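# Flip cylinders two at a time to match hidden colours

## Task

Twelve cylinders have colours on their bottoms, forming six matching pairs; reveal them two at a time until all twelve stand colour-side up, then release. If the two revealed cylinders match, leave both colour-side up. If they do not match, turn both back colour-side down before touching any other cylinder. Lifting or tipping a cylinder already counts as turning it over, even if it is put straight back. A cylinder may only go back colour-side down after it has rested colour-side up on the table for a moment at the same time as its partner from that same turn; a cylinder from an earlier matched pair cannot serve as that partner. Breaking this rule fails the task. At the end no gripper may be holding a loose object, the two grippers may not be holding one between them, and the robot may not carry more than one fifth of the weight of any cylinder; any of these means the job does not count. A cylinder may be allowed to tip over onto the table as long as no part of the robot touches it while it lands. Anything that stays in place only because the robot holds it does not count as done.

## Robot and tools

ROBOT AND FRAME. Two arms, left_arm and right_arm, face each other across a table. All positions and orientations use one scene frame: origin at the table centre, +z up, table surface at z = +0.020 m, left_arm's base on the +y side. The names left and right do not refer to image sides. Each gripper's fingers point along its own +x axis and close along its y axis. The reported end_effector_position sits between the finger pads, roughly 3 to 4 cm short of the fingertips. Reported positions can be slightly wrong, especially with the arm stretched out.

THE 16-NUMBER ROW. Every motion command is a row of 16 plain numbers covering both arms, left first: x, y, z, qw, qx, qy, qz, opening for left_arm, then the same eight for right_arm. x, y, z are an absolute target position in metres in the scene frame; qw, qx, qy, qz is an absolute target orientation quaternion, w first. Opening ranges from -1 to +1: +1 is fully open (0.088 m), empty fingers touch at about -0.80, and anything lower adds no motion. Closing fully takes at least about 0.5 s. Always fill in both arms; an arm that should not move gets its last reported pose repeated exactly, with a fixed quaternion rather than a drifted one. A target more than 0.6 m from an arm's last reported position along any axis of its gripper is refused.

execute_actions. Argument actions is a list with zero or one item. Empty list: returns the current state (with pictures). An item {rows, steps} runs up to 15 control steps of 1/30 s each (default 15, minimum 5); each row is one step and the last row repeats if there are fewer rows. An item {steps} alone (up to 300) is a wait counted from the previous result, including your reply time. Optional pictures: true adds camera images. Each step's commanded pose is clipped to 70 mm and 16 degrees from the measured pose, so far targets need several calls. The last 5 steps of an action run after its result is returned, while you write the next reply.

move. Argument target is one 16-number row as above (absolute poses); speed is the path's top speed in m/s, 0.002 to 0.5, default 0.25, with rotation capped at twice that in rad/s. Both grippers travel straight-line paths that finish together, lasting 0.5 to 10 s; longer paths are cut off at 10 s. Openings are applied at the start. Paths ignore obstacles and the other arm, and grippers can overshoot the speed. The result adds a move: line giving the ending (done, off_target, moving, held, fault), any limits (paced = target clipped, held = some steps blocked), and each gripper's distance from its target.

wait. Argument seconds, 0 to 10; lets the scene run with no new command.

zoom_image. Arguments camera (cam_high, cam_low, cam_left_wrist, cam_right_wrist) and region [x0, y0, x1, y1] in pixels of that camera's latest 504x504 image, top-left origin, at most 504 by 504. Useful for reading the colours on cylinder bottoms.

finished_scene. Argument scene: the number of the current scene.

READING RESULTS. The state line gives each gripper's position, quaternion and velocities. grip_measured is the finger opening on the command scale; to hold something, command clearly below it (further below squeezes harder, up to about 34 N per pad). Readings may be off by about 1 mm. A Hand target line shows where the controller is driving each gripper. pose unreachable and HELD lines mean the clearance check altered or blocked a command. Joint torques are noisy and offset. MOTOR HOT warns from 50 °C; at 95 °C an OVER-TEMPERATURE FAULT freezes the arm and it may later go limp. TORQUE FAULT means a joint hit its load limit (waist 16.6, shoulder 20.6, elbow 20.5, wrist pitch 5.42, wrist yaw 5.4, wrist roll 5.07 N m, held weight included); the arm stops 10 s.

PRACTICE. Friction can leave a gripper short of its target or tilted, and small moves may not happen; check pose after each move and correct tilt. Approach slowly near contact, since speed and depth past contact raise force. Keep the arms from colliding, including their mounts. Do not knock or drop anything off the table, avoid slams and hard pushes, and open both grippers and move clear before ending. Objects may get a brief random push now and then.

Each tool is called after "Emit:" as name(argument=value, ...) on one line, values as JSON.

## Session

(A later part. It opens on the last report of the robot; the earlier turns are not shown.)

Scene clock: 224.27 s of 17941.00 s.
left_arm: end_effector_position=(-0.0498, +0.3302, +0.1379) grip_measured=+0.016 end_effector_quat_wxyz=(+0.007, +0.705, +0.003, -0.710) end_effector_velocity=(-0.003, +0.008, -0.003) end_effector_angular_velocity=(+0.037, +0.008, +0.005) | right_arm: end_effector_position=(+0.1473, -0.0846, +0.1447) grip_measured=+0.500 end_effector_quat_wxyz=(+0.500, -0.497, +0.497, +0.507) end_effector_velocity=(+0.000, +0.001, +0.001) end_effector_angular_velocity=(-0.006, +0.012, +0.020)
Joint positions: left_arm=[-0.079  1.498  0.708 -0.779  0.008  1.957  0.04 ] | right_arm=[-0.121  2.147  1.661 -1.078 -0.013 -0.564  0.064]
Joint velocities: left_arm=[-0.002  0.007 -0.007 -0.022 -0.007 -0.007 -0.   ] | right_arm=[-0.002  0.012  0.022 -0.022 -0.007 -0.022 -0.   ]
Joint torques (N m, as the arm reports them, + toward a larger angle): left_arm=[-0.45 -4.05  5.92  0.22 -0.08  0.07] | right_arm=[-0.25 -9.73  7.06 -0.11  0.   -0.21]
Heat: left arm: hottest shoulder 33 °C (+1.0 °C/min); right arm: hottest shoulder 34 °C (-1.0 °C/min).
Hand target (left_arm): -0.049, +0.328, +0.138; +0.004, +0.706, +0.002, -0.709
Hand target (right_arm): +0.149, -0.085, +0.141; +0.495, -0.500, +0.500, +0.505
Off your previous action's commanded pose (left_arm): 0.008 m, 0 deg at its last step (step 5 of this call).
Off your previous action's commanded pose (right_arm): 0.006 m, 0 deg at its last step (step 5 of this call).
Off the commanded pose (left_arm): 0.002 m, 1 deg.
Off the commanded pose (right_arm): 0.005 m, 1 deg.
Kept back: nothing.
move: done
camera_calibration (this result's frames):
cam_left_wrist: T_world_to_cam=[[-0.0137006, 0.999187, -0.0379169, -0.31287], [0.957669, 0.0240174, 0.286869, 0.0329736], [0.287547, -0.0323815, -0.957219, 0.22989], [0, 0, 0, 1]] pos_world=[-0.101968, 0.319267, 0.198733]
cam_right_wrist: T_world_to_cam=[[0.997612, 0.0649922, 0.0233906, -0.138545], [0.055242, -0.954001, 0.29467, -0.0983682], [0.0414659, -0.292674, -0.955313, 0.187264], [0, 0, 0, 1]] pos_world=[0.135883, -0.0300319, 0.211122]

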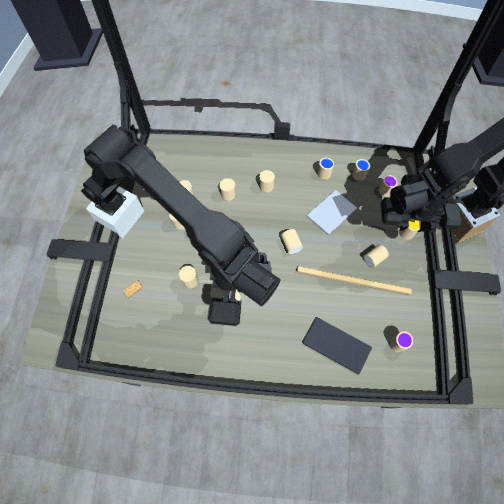

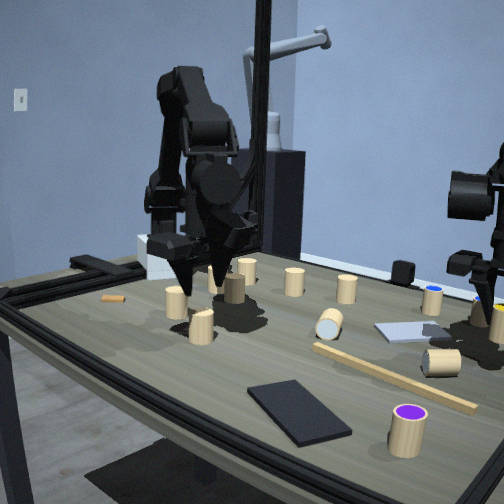

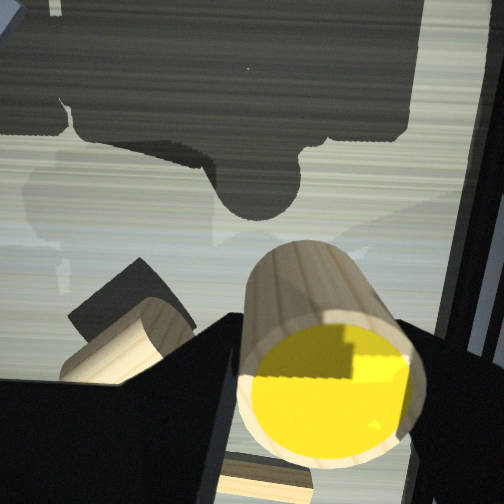

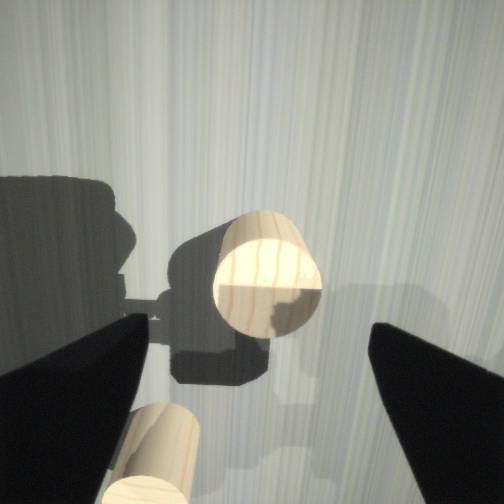

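Emit:
move(target=[-0.05,0.33,0.07,0,0.707,0,-0.707,-0.4,0.15,-0.085,0.079,0.5,-0.5,0.5,0.5,0.5], speed=0.1)

Emit:
execute_actions(actions=[{"rows":[[-0.05,0.33,0.07,0,0.707,0,-0.707,0.5,0.15,-0.085,0.079,0.5,-0.5,0.5,0.5,-0.4]],"steps":12}])

Emit:
execute_actions(actions=[{"rows":[[-0.05,0.33,0.15,0,0.707,0,-0.707,0.5,0.15,-0.085,0.16,0.5,-0.5,0.5,0.5,-0.4]],"steps":12}])

Emit:
move(target=[-0.049,0.13,0.281,0.5,0.5,-0.5,-0.5,0.6,-0.05,0,0.28,0.707,0,0,0.707,-0.4], speed=0.4)

Emit:
execute_actions(actions=[{"rows":[[-0.049,0.06,0.281,0.5,0.5,-0.5,-0.5,0.6,-0.05,0,0.28,0.707,0,0,0.707,-0.4]],"steps":15}])

Emit:
execute_actions(actions=[{"rows":[[-0.049,0.06,0.281,0.5,0.5,-0.5,-0.5,-0.4,-0.05,0,0.28,0.707,0,0,0.707,-0.4]],"steps":15}])

Emit:
execute_actions(actions=[{"rows":[[-0.049,0.06,0.281,0.5,0.5,-0.5,-0.5,-0.4,-0.05,0,0.28,0.707,0,0,0.707,0.5]],"steps":10}])

Emit:
execute_actions(actions=[{"rows":[[-0.049,0.12,0.281,0.5,0.5,-0.5,-0.5,-0.4,-0.05,-0.04,0.28,0.707,0,0,0.707,0.5]],"steps":10}])

Emit:
move(target=[0.16,0.1,0.14,0,0.707,0,-0.707,-0.4,-0.043,-0.189,0.135,0.5,-0.5,0.5,0.5,0.45], speed=0.4)

Scene clock: 225.83 s of 17941.00 s.
left_arm: end_effector_position=(-0.0484, +0.3268, +0.0760) grip_measured=+0.016 end_effector_quat_wxyz=(+0.007, +0.708, -0.003, -0.706) end_effector_velocity=(-0.000, -0.004, -0.001) end_effector_angular_velocity=(-0.019, +0.000, +0.005) | right_arm: end_effector_position=(+0.1508, -0.0818, +0.0873) grip_measured=+0.500 end_effector_quat_wxyz=(+0.505, -0.499, +0.492, +0.504) end_effector_velocity=(+0.001, -0.001, +0.002) end_effector_angular_velocity=(+0.002, +0.008, -0.015)
Joint positions: left_arm=[-0.084  1.698  0.592 -0.451  0.002  1.961  0.04 ] | right_arm=[-0.121  2.228  1.551 -0.874 -0.003 -0.564  0.064]
Joint velocities: left_arm=[-0.002  0.002 -0.002  0.022  0.007 -0.007 -0.   ] | right_arm=[-0.007 -0.002  0.002 -0.007 -0.007  0.007 -0.   ]
Joint torques (N m, as the arm reports them, + toward a larger angle): left_arm=[-0.32 -2.72  2.71  1.39  0.    0.14] | right_arm=[ -0.15 -10.1    4.28   0.3    0.     0.19]
Heat: left arm: hottest shoulder 33 °C (+1.0 °C/min); right arm: hottest shoulder 34 °C (+0.0 °C/min).
Hand target (left_arm): -0.050, +0.330, +0.070; -0.000, +0.707, +0.000, -0.707
Hand target (right_arm): +0.150, -0.086, +0.079; +0.500, -0.500, +0.500, +0.500
Off the commanded pose (left_arm): 0.007 m, 1 deg.
Off the commanded pose (right_arm): 0.009 m, 1 deg.
Kept back: nothing.
move: off_target (right_arm)
camera_calibration (this result's frames):
cam_left_wrist: T_world_to_cam=[[-0.00529298, 0.998892, -0.0467577, -0.310592], [0.954705, 0.0189589, 0.29695, 0.0501883], [0.297508, -0.043068, -0.953747, 0.173868], [0, 0, 0, 1]] pos_world=[-0.101286, 0.316785, 0.1364]
cam_right_wrist: T_world_to_cam=[[0.997136, 0.0646689, 0.0392232, -0.142201], [0.0505925, -0.955786, 0.289677, -0.0779916], [0.0562221, -0.286863, -0.95632, 0.131397], [0, 0, 0, 1]] pos_world=[0.138352, -0.0276545, 0.153828]

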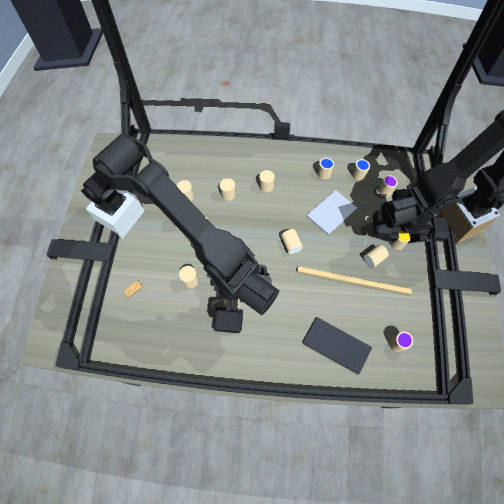

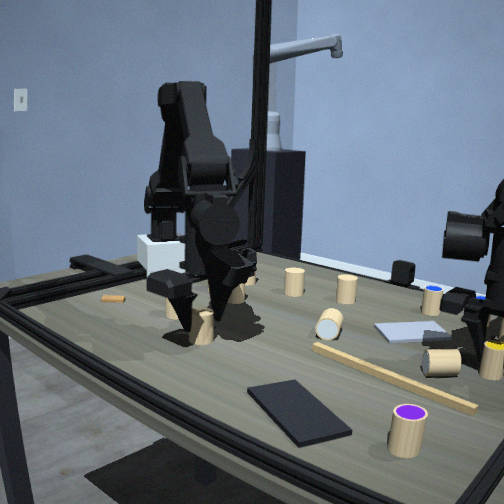

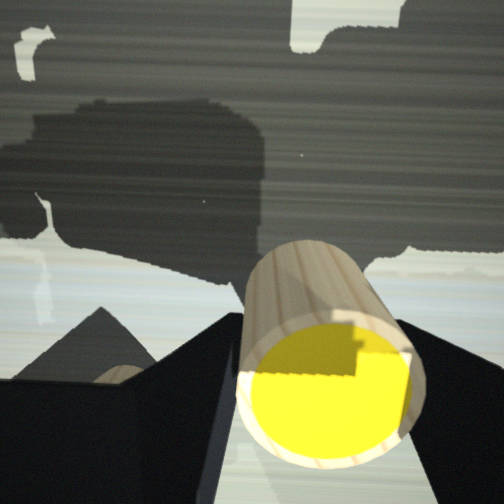

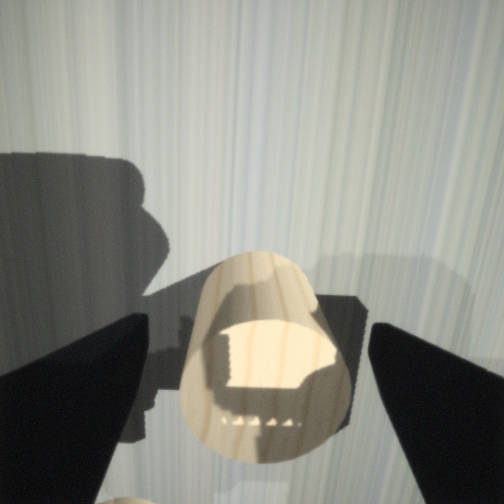

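Scene clock: 226.07 s of 17941.00 s.
left_arm: end_effector_position=(-0.0479, +0.3256, +0.0735) grip_measured=+0.389 end_effector_quat_wxyz=(+0.008, +0.709, -0.005, -0.705) end_effector_velocity=(+0.001, +0.008, -0.009) end_effector_angular_velocity=(+0.042, -0.006, +0.025) | right_arm: end_effector_position=(+0.1510, -0.0820, +0.0867) grip_measured=+0.023 end_effector_quat_wxyz=(+0.505, -0.500, +0.492, +0.504) end_effector_velocity=(+0.001, +0.002, -0.000) end_effector_angular_velocity=(+0.010, +0.002, +0.020)
Joint positions: left_arm=[-0.084  1.709  0.589 -0.432  0.002  1.961  0.058] | right_arm=[-0.121  2.229  1.551 -0.874 -0.001 -0.564  0.04 ]
Joint velocities: left_arm=[ 0.002  0.037 -0.007  0.007 -0.022 -0.022  0.052] | right_arm=[-0.002  0.002  0.002  0.007 -0.007 -0.022 -0.   ]
Joint torques (N m, as the arm reports them, + toward a larger angle): left_arm=[-0.07 -4.26  3.1   0.22 -0.03  0.06] | right_arm=[-0.16 -9.98  4.63  0.26 -0.04  0.18]
Heat: left arm: hottest shoulder 33 °C (+1.0 °C/min); right arm: hottest shoulder 34 °C (+0.0 °C/min).
Steps of this call (steps 1 to 7: the first 7 steps of this action). Readings (end_effector_position):
1: left_arm (-0.0484, +0.3267, +0.0760) | right_arm (+0.1509, -0.0819, +0.0871)
2: left_arm (-0.0484, +0.3267, +0.0760) | right_arm (+0.1508, -0.0819, +0.0870)
4: left_arm (-0.0475, +0.3246, +0.0751) | right_arm (+0.1508, -0.0820, +0.0868)
7: the state above

Scene clock: 226.47 s of 17941.00 s.
left_arm: end_effector_position=(-0.0489, +0.3280, +0.1295) grip_measured=+0.496 end_effector_quat_wxyz=(+0.004, +0.708, -0.001, -0.707) end_effector_velocity=(+0.005, -0.014, +0.176) end_effector_angular_velocity=(-0.058, -0.032, +0.000) | right_arm: end_effector_position=(+0.1492, -0.0847, +0.1418) grip_measured=+0.022 end_effector_quat_wxyz=(+0.498, -0.501, +0.499, +0.502) end_effector_velocity=(+0.025, +0.040, +0.228) end_effector_angular_velocity=(+0.255, -0.150, -0.010)
Joint positions: left_arm=[-0.084  1.524  0.693 -0.733  0.002  1.961  0.063] | right_arm=[-0.121  2.161  1.671 -1.083 -0.002 -0.564  0.04 ]
Joint velocities: left_arm=[-0.007 -0.457  0.408 -0.799 -0.007 -0.007  0.002] | right_arm=[-0.002 -0.295  0.462 -0.462 -0.007  0.007  0.001]
Joint torques (N m, as the arm reports them, + toward a larger angle): left_arm=[-0.17 -5.02  4.71 -0.05 -0.03  0.1 ] | right_arm=[ -0.15 -11.42   5.61  -0.27  -0.05   0.16]
Heat: left arm: hottest shoulder 33 °C (+1.0 °C/min); right arm: hottest shoulder 34 °C (+0.0 °C/min).
Off your previous action's commanded pose (left_arm): 0.006 m, 1 deg at its last step (step 5 of this call).
Off your previous action's commanded pose (right_arm): 0.008 m, 1 deg at its last step (step 5 of this call).
Steps of this call (steps 1 to 5: the last 5 steps of your previous action; steps 6 to 12: the first 7 steps of this action). Readings (end_effector_position):
6: left_arm (-0.0493, +0.3289, +0.0789) | right_arm (+0.1498, -0.0838, +0.0919)
7: left_arm (-0.0516, +0.3346, +0.0872) | right_arm (+0.1468, -0.0886, +0.0979)
9: left_arm (-0.0514, +0.3340, +0.1063) | right_arm (+0.1456, -0.0906, +0.1146)
12: the state above

Scene clock: 229.60 s of 17941.00 s.
left_arm: end_effector_position=(-0.0497, +0.1334, +0.2856) grip_measured=+0.600 end_effector_quat_wxyz=(+0.496, +0.500, -0.505, -0.499) end_effector_velocity=(-0.002, -0.000, -0.001) end_effector_angular_velocity=(-0.007, +0.005, -0.010) | right_arm: end_effector_position=(-0.0482, +0.0013, +0.2854) grip_measured=+0.023 end_effector_quat_wxyz=(+0.711, -0.002, -0.010, +0.703) end_effector_velocity=(+0.002, +0.001, -0.001) end_effector_angular_velocity=(+0.007, +0.007, -0.019)
Joint positions: left_arm=[-0.149  1.654  0.482  1.174  0.339  1.58   0.068] | right_arm=[ 0.373  1.66   0.609  1.063 -0.053 -0.016  0.04 ]
Joint velocities: left_arm=[-0.002  0.012 -0.002  0.022  0.007 -0.007  0.   ] | right_arm=[ 0.002  0.012 -0.002  0.022  0.022  0.007 -0.   ]
Joint torques (N m, as the arm reports them, + toward a larger angle): left_arm=[-0.32 -5.07  4.92  1.85 -0.11 -0.19] | right_arm=[ 0.27 -6.53  4.58  1.66  0.06  0.2 ]
Heat: left arm: hottest shoulder 33 °C (+0.0 °C/min); right arm: hottest shoulder 35 °C (+1.0 °C/min).
Hand target (left_arm): -0.050, +0.132, +0.282; +0.496, +0.500, -0.502, -0.502
Hand target (right_arm): -0.049, +0.001, +0.279; +0.711, -0.004, -0.004, +0.703
Off your previous action's commanded pose (left_arm): 0.008 m, 1 deg at its last step (step 5 of this call).
Off your previous action's commanded pose (right_arm): 0.004 m, 0 deg at its last step (step 5 of this call).
Off the commanded pose (left_arm): 0.006 m, 1 deg.
Off the commanded pose (right_arm): 0.006 m, 1 deg.
Kept back: nothing.
move: done
camera_calibration (this result's frames):
cam_left_wrist: T_world_to_cam=[[0.0101965, -0.0353533, -0.999323, 0.303149], [0.958425, 0.285345, -0.000315584, 0.042444], [0.285163, -0.957773, 0.036793, 0.20439], [0, 0, 0, 1]] pos_world=[-0.102055, 0.194365, 0.295437]
cam_right_wrist: T_world_to_cam=[[0.996338, -0.0410742, 0.0749851, 0.0329872], [0.0594984, -0.296735, -0.953105, 0.308381], [0.0613987, 0.954076, -0.293205, 0.165315], [0, 0, 0, 1]] pos_world=[-0.0613647, -0.0648605, 0.339917]

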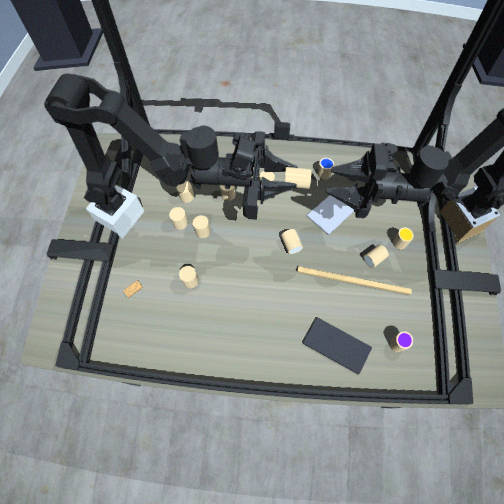

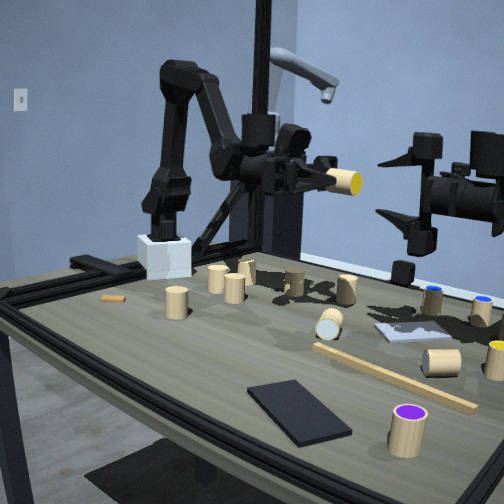

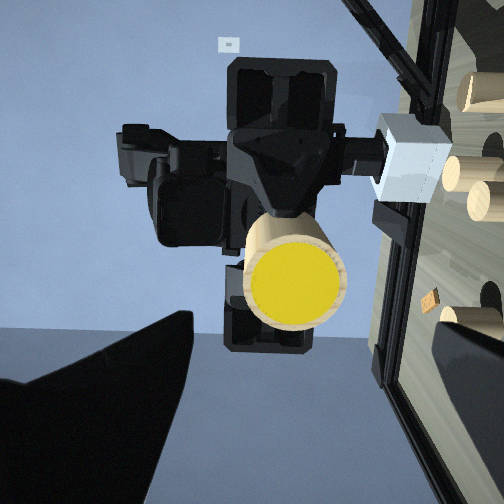

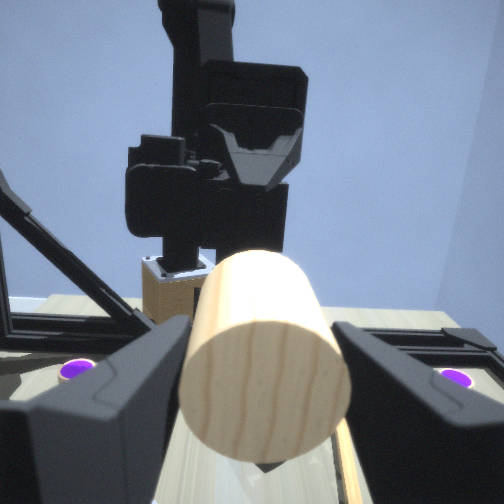

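Scene clock: 229.93 s of 17941.00 s.
left_arm: end_effector_position=(-0.0503, +0.0695, +0.2843) grip_measured=+0.600 end_effector_quat_wxyz=(+0.500, +0.499, -0.504, -0.498) end_effector_velocity=(+0.017, -0.056, +0.008) end_effector_angular_velocity=(-0.031, -0.001, +0.039) | right_arm: end_effector_position=(-0.0492, +0.0010, +0.2847) grip_measured=+0.022 end_effector_quat_wxyz=(+0.708, +0.001, -0.006, +0.706) end_effector_velocity=(-0.002, -0.001, -0.003) end_effector_angular_velocity=(-0.017, -0.021, +0.019)
Joint positions: left_arm=[-0.218  1.853  0.727  1.134  0.264  1.574  0.068] | right_arm=[ 0.373  1.661  0.607  1.064 -0.06  -0.006  0.04 ]
Joint velocities: left_arm=[-0.012  0.159  0.242 -0.051 -0.051 -0.007 -0.   ] | right_arm=[-0.002 -0.007 -0.002 -0.022 -0.022 -0.022  0.   ]
Joint torques (N m, as the arm reports them, + toward a larger angle): left_arm=[-0.29 -6.75  5.56  1.5  -0.16 -0.09] | right_arm=[ 0.05 -7.03  4.64  1.64 -0.13  0.2 ]
Heat: left arm: hottest shoulder 33 °C (+0.0 °C/min); right arm: hottest shoulder 35 °C (+1.0 °C/min).
Steps of this call (steps 1 to 10: the first 10 steps of this action). Readings (end_effector_position):
1: left_arm (-0.0485, +0.1273, +0.2849) | right_arm (-0.0482, +0.0012, +0.2852)
2: left_arm (-0.0487, +0.1165, +0.2846) | right_arm (-0.0482, +0.0012, +0.2850)
4: left_arm (-0.0508, +0.0953, +0.2837) | right_arm (-0.0486, +0.0011, +0.2849)
8: left_arm (-0.0514, +0.0742, +0.2840) | right_arm (-0.0491, +0.0010, +0.2847)
10: the state above

Scene clock: 230.43 s of 17941.00 s.
left_arm: end_effector_position=(-0.0491, +0.0627, +0.2856) grip_measured=+0.020 end_effector_quat_wxyz=(+0.501, +0.498, -0.504, -0.496) end_effector_velocity=(-0.000, +0.001, +0.004) end_effector_angular_velocity=(-0.012, -0.011, -0.005) | right_arm: end_effector_position=(-0.0493, +0.0003, +0.2828) grip_measured=+0.022 end_effector_quat_wxyz=(+0.708, +0.000, -0.004, +0.706) end_effector_velocity=(-0.002, -0.001, -0.002) end_effector_angular_velocity=(-0.007, -0.007, +0.010)
Joint positions: left_arm=[-0.22   1.871  0.757  1.125  0.26   1.573  0.04 ] | right_arm=[ 0.373  1.662  0.603  1.064 -0.06  -0.005  0.04 ]
Joint velocities: left_arm=[ 0.002 -0.007 -0.002  0.007  0.007  0.007 -0.   ] | right_arm=[ 0.002 -0.002 -0.002 -0.007 -0.007 -0.007 -0.   ]
Joint torques (N m, as the arm reports them, + toward a larger angle): left_arm=[-0.24 -6.81  6.03  1.41 -0.14 -0.13] | right_arm=[ 0.05 -7.15  5.23  1.59 -0.13  0.16]
Heat: left arm: hottest shoulder 33 °C (+0.0 °C/min); right arm: hottest shoulder 35 °C (+1.0 °C/min).
Off your previous action's commanded pose (left_arm): 0.006 m, 0 deg at its last step (step 5 of this call).
Off your previous action's commanded pose (right_arm): 0.005 m, 1 deg at its last step (step 5 of this call).
Steps of this call (steps 1 to 5: the last 5 steps of your previous action; steps 6 to 15: the first 10 steps of this action). Readings (end_effector_position):
6: left_arm (-0.0490, +0.0644, +0.2839) | right_arm (-0.0492, +0.0010, +0.2847)
7: left_arm (-0.0491, +0.0641, +0.2839) | right_arm (-0.0492, +0.0010, +0.2847)
9: left_arm (-0.0490, +0.0636, +0.2845) | right_arm (-0.0492, +0.0009, +0.2841)
13: left_arm (-0.0491, +0.0627, +0.2856) | right_arm (-0.0493, +0.0003, +0.2828)
15: the state above

Scene clock: 230.77 s of 17941.00 s.
left_arm: end_effector_position=(-0.0490, +0.0626, +0.2844) grip_measured=+0.020 end_effector_quat_wxyz=(+0.500, +0.499, -0.503, -0.498) end_effector_velocity=(+0.000, -0.002, -0.028) end_effector_angular_velocity=(+0.078, +0.028, +0.005) | right_arm: end_effector_position=(-0.0493, +0.0003, +0.2831) grip_measured=+0.191 end_effector_quat_wxyz=(+0.708, +0.001, -0.004, +0.706) end_effector_velocity=(-0.000, -0.001, +0.005) end_effector_angular_velocity=(+0.022, -0.009, +0.005)
Joint positions: left_arm=[-0.22   1.872  0.757  1.122  0.26   1.573  0.04 ] | right_arm=[ 0.373  1.662  0.603  1.066 -0.061 -0.005  0.048]
Joint velocities: left_arm=[-0.002  0.042 -0.002 -0.037 -0.007 -0.007 -0.   ] | right_arm=[-0.002 -0.002 -0.002  0.022 -0.007 -0.007  0.162]
Joint torques (N m, as the arm reports them, + toward a larger angle): left_arm=[-0.27 -7.33  5.75  1.59 -0.1  -0.13] | right_arm=[ 0.05 -7.09  5.24  1.46 -0.12  0.16]
Heat: left arm: hottest shoulder 33 °C (+0.0 °C/min); right arm: hottest shoulder 35 °C (+1.0 °C/min).
Off your previous action's commanded pose (left_arm): 0.005 m, 1 deg at its last step (step 5 of this call).
Off your previous action's commanded pose (right_arm): 0.003 m, 0 deg at its last step (step 5 of this call).
Steps of this call (steps 1 to 5: the last 5 steps of your previous action; steps 6 to 10: the first 5 steps of this action). Readings (end_effector_position):
6: left_arm (-0.0491, +0.0627, +0.2856) | right_arm (-0.0493, +0.0003, +0.2828)
7: left_arm (-0.0491, +0.0627, +0.2856) | right_arm (-0.0493, +0.0003, +0.2828)
9: left_arm (-0.0490, +0.0627, +0.2852) | right_arm (-0.0493, +0.0003, +0.2828)
10: the state above

Scene clock: 231.10 s of 17941.00 s.
left_arm: end_effector_position=(-0.0486, +0.0984, +0.2773) grip_measured=+0.020 end_effector_quat_wxyz=(+0.498, +0.502, -0.497, -0.502) end_effector_velocity=(+0.015, +0.165, -0.040) end_effector_angular_velocity=(+0.124, +0.045, +0.059) | right_arm: end_effector_position=(-0.0506, -0.0259, +0.2785) grip_measured=+0.487 end_effector_quat_wxyz=(+0.707, -0.003, -0.000, +0.707) end_effector_velocity=(-0.001, -0.104, -0.002) end_effector_angular_velocity=(-0.002, -0.007, +0.000)
Joint positions: left_arm=[-0.189  1.786  0.608  1.168  0.29   1.573  0.04 ] | right_arm=[ 0.369  1.576  0.498  1.074 -0.067 -0.005  0.063]
Joint velocities: left_arm=[ 0.183 -0.418 -0.657  0.11   0.125 -0.007 -0.   ] | right_arm=[-0.022 -0.388 -0.398  0.007 -0.022 -0.007  0.006]
Joint torques (N m, as the arm reports them, + toward a larger angle): left_arm=[ 0.4  -9.41  4.63  1.95  0.09 -0.08] | right_arm=[-0.34 -7.88  4.94  1.58 -0.12  0.17]
Heat: left arm: hottest shoulder 33 °C (-1.0 °C/min); right arm: hottest shoulder 35 °C (+1.0 °C/min).
Off your previous action's commanded pose (left_arm): 0.003 m, 0 deg at its last step (step 5 of this call).
Off your previous action's commanded pose (right_arm): 0.003 m, 1 deg at its last step (step 5 of this call).
Steps of this call (steps 1 to 5: the last 5 steps of your previous action; steps 6 to 10: the first 5 steps of this action). Readings (end_effector_position):
6: left_arm (-0.0494, +0.0672, +0.2829) | right_arm (-0.0498, -0.0036, +0.2826)
7: left_arm (-0.0498, +0.0756, +0.2817) | right_arm (-0.0501, -0.0101, +0.2812)
9: left_arm (-0.0493, +0.0924, +0.2787) | right_arm (-0.0506, -0.0220, +0.2789)
10: the state above

Scene clock: 234.23 s of 17941.00 s.
left_arm: end_effector_position=(+0.1597, +0.0990, +0.1443) grip_measured=+0.018 end_effector_quat_wxyz=(+0.037, +0.725, -0.029, -0.687) end_effector_velocity=(-0.001, +0.005, -0.006) end_effector_angular_velocity=(+0.039, -0.001, -0.007) | right_arm: end_effector_position=(-0.0441, -0.1917, +0.1367) grip_measured=+0.450 end_effector_quat_wxyz=(+0.497, -0.499, +0.499, +0.505) end_effector_velocity=(-0.004, -0.000, +0.001) end_effector_angular_velocity=(-0.000, +0.022, +0.010)
Joint positions: left_arm=[ 0.119  2.593  2.348 -1.219  0.007  2.158  0.04 ] | right_arm=[ 0.333  1.557  0.856 -0.867 -0.009 -0.111  0.061]
Joint velocities: left_arm=[-0.002  0.012  0.002 -0.022 -0.022  0.007 -0.002] | right_arm=[ 0.002 -0.002  0.002 -0.007 -0.022 -0.007 -0.   ]
Joint torques (N m, as the arm reports them, + toward a larger angle): left_arm=[ -0.06 -11.85   6.78   0.27  -0.09   0.1 ] | right_arm=[-0.24 -5.23  6.51 -0.07  0.02 -0.22]
Heat: left arm: hottest shoulder 33 °C (+0.0 °C/min); right arm: hottest shoulder 35 °C (+1.0 °C/min).
Hand target (left_arm): +0.161, +0.099, +0.138; +0.032, +0.724, -0.026, -0.688
Hand target (right_arm): -0.043, -0.190, +0.136; +0.496, -0.501, +0.499, +0.504
Off your previous action's commanded pose (left_arm): 0.008 m, 0 deg at its last step (step 5 of this call).
Off your previous action's commanded pose (right_arm): 0.006 m, 0 deg at its last step (step 5 of this call).
Off the commanded pose (left_arm): 0.004 m, 6 deg.
Off the commanded pose (right_arm): 0.003 m, 1 deg.
joint sent to its limit (left arm) — the command would take joint 3 (elbow) past its upper limit, so that joint was sent only as far as its limit.
Kept back: nothing.
move: off_target (left_arm)
camera_calibration (this result's frames):
cam_left_wrist: T_world_to_cam=[[-0.00602725, 0.991957, -0.126429, -0.0664186], [0.938267, 0.049338, 0.342375, -0.171358], [0.345859, -0.11656, -0.931018, 0.163579], [0, 0, 0, 1]] pos_world=[0.103804, 0.0934057, 0.202566]
cam_right_wrist: T_world_to_cam=[[0.997614, 0.0655607, 0.0216188, 0.0599847], [0.0559909, -0.951622, 0.302127, -0.188114], [0.0403806, -0.300196, -0.953022, 0.154403], [0, 0, 0, 1]] pos_world=[-0.0555438, -0.136594, 0.202687]

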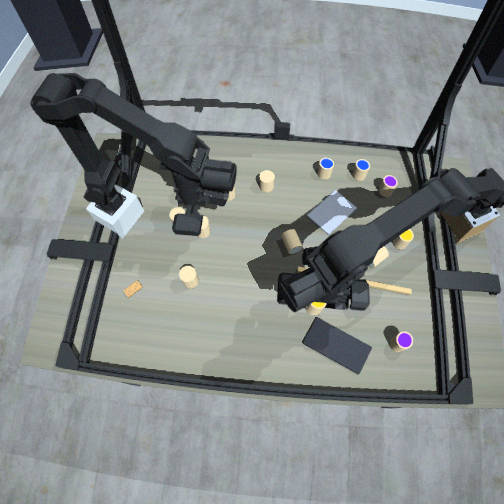

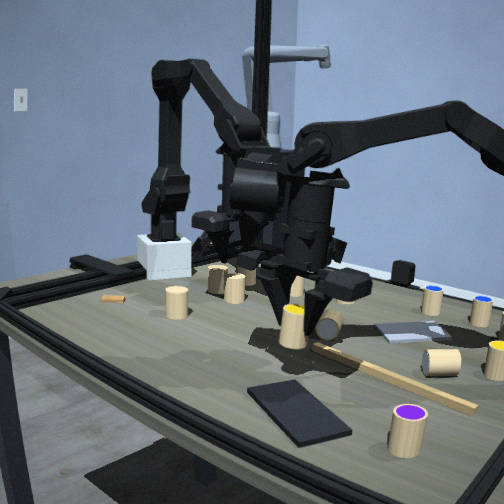

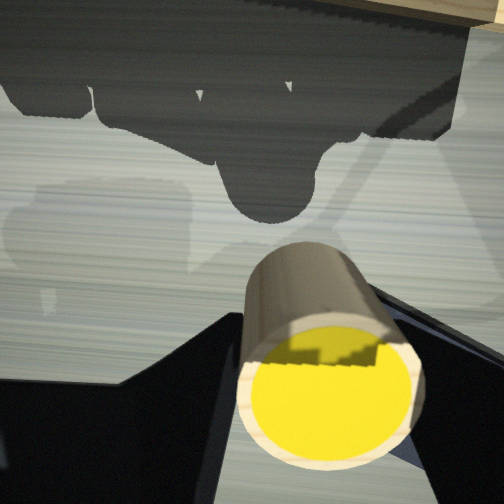

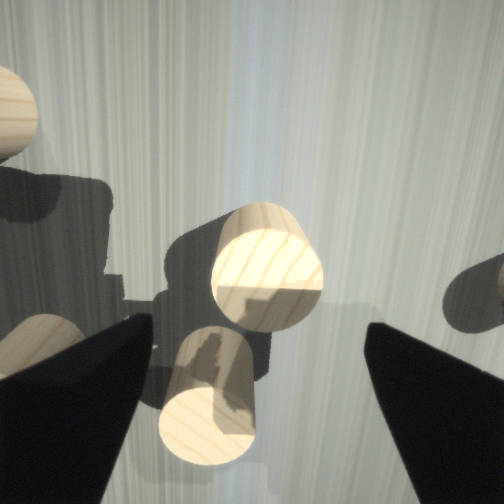

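Emit:
move(target=[0.135,0.125,0.07,0,0.707,0,-0.707,-0.4,-0.043,-0.191,0.08,0.5,-0.5,0.5,0.5,0.45], speed=0.08)

Scene clock: 235.87 s of 17941.00 s.
left_arm: end_effector_position=(+0.1415, +0.1194, +0.0831) grip_measured=+0.017 end_effector_quat_wxyz=(+0.010, +0.714, -0.009, -0.700) end_effector_velocity=(-0.002, +0.003, +0.000) end_effector_angular_velocity=(+0.022, -0.011, +0.015) | right_arm: end_effector_position=(-0.0428, -0.1879, +0.0846) grip_measured=+0.450 end_effector_quat_wxyz=(+0.503, -0.497, +0.495, +0.505) end_effector_velocity=(+0.003, -0.004, -0.002) end_effector_angular_velocity=(-0.018, -0.006, -0.000)
Joint positions: left_arm=[ 0.11   2.576  2.076 -1.038 -0.     2.157  0.04 ] | right_arm=[ 0.333  1.687  0.747 -0.616 -0.003 -0.108  0.061]
Joint velocities: left_arm=[-0.007 -0.007 -0.012 -0.007 -0.022 -0.022 -0.   ] | right_arm=[-0.007  0.007 -0.002 -0.007  0.007 -0.007 -0.   ]
Joint torques (N m, as the arm reports them, + toward a larger angle): left_arm=[ -0.24 -11.99   2.87   0.74   0.05  -0.1 ] | right_arm=[ 0.11 -5.61  3.44  0.31  0.02  0.18]
Heat: left arm: hottest shoulder 34 °C (+1.0 °C/min); right arm: hottest shoulder 34 °C (+0.0 °C/min).
Hand target (left_arm): +0.135, +0.125, +0.070; -0.000, +0.707, +0.000, -0.707
Hand target (right_arm): -0.043, -0.192, +0.080; +0.500, -0.500, +0.500, +0.500
Off the commanded pose (left_arm): 0.016 m, 2 deg.
Off the commanded pose (right_arm): 0.006 m, 1 deg.
Kept back: nothing.
move: off_target (left_arm)
camera_calibration (this result's frames):
cam_left_wrist: T_world_to_cam=[[-0.00115307, 0.998174, -0.060393, -0.101415], [0.950179, 0.0199184, 0.311069, -0.129884], [0.311704, -0.0570255, -0.948467, 0.114436], [0, 0, 0, 1]] pos_world=[0.087626, 0.110343, 0.142817]
cam_right_wrist: T_world_to_cam=[[0.997616, 0.0621685, 0.0299471, 0.0581557], [0.0507531, -0.955079, 0.291972, -0.168899], [0.0467533, -0.289756, -0.955958, 0.108325], [0, 0, 0, 1]] pos_world=[-0.0545095, -0.13354, 0.151127]

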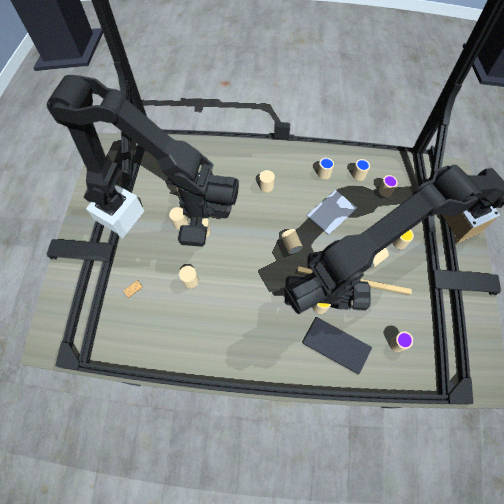

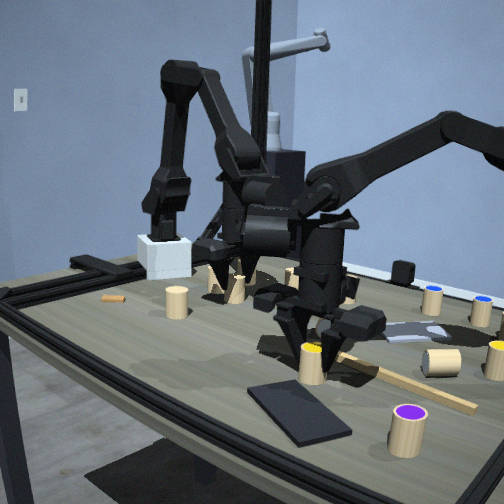

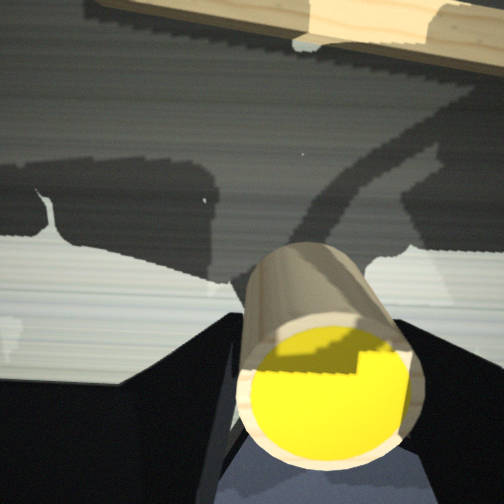

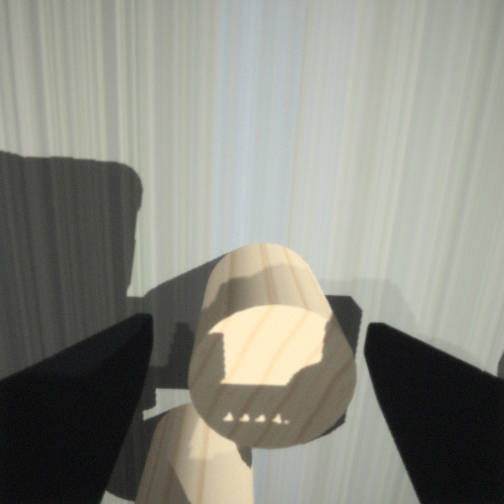

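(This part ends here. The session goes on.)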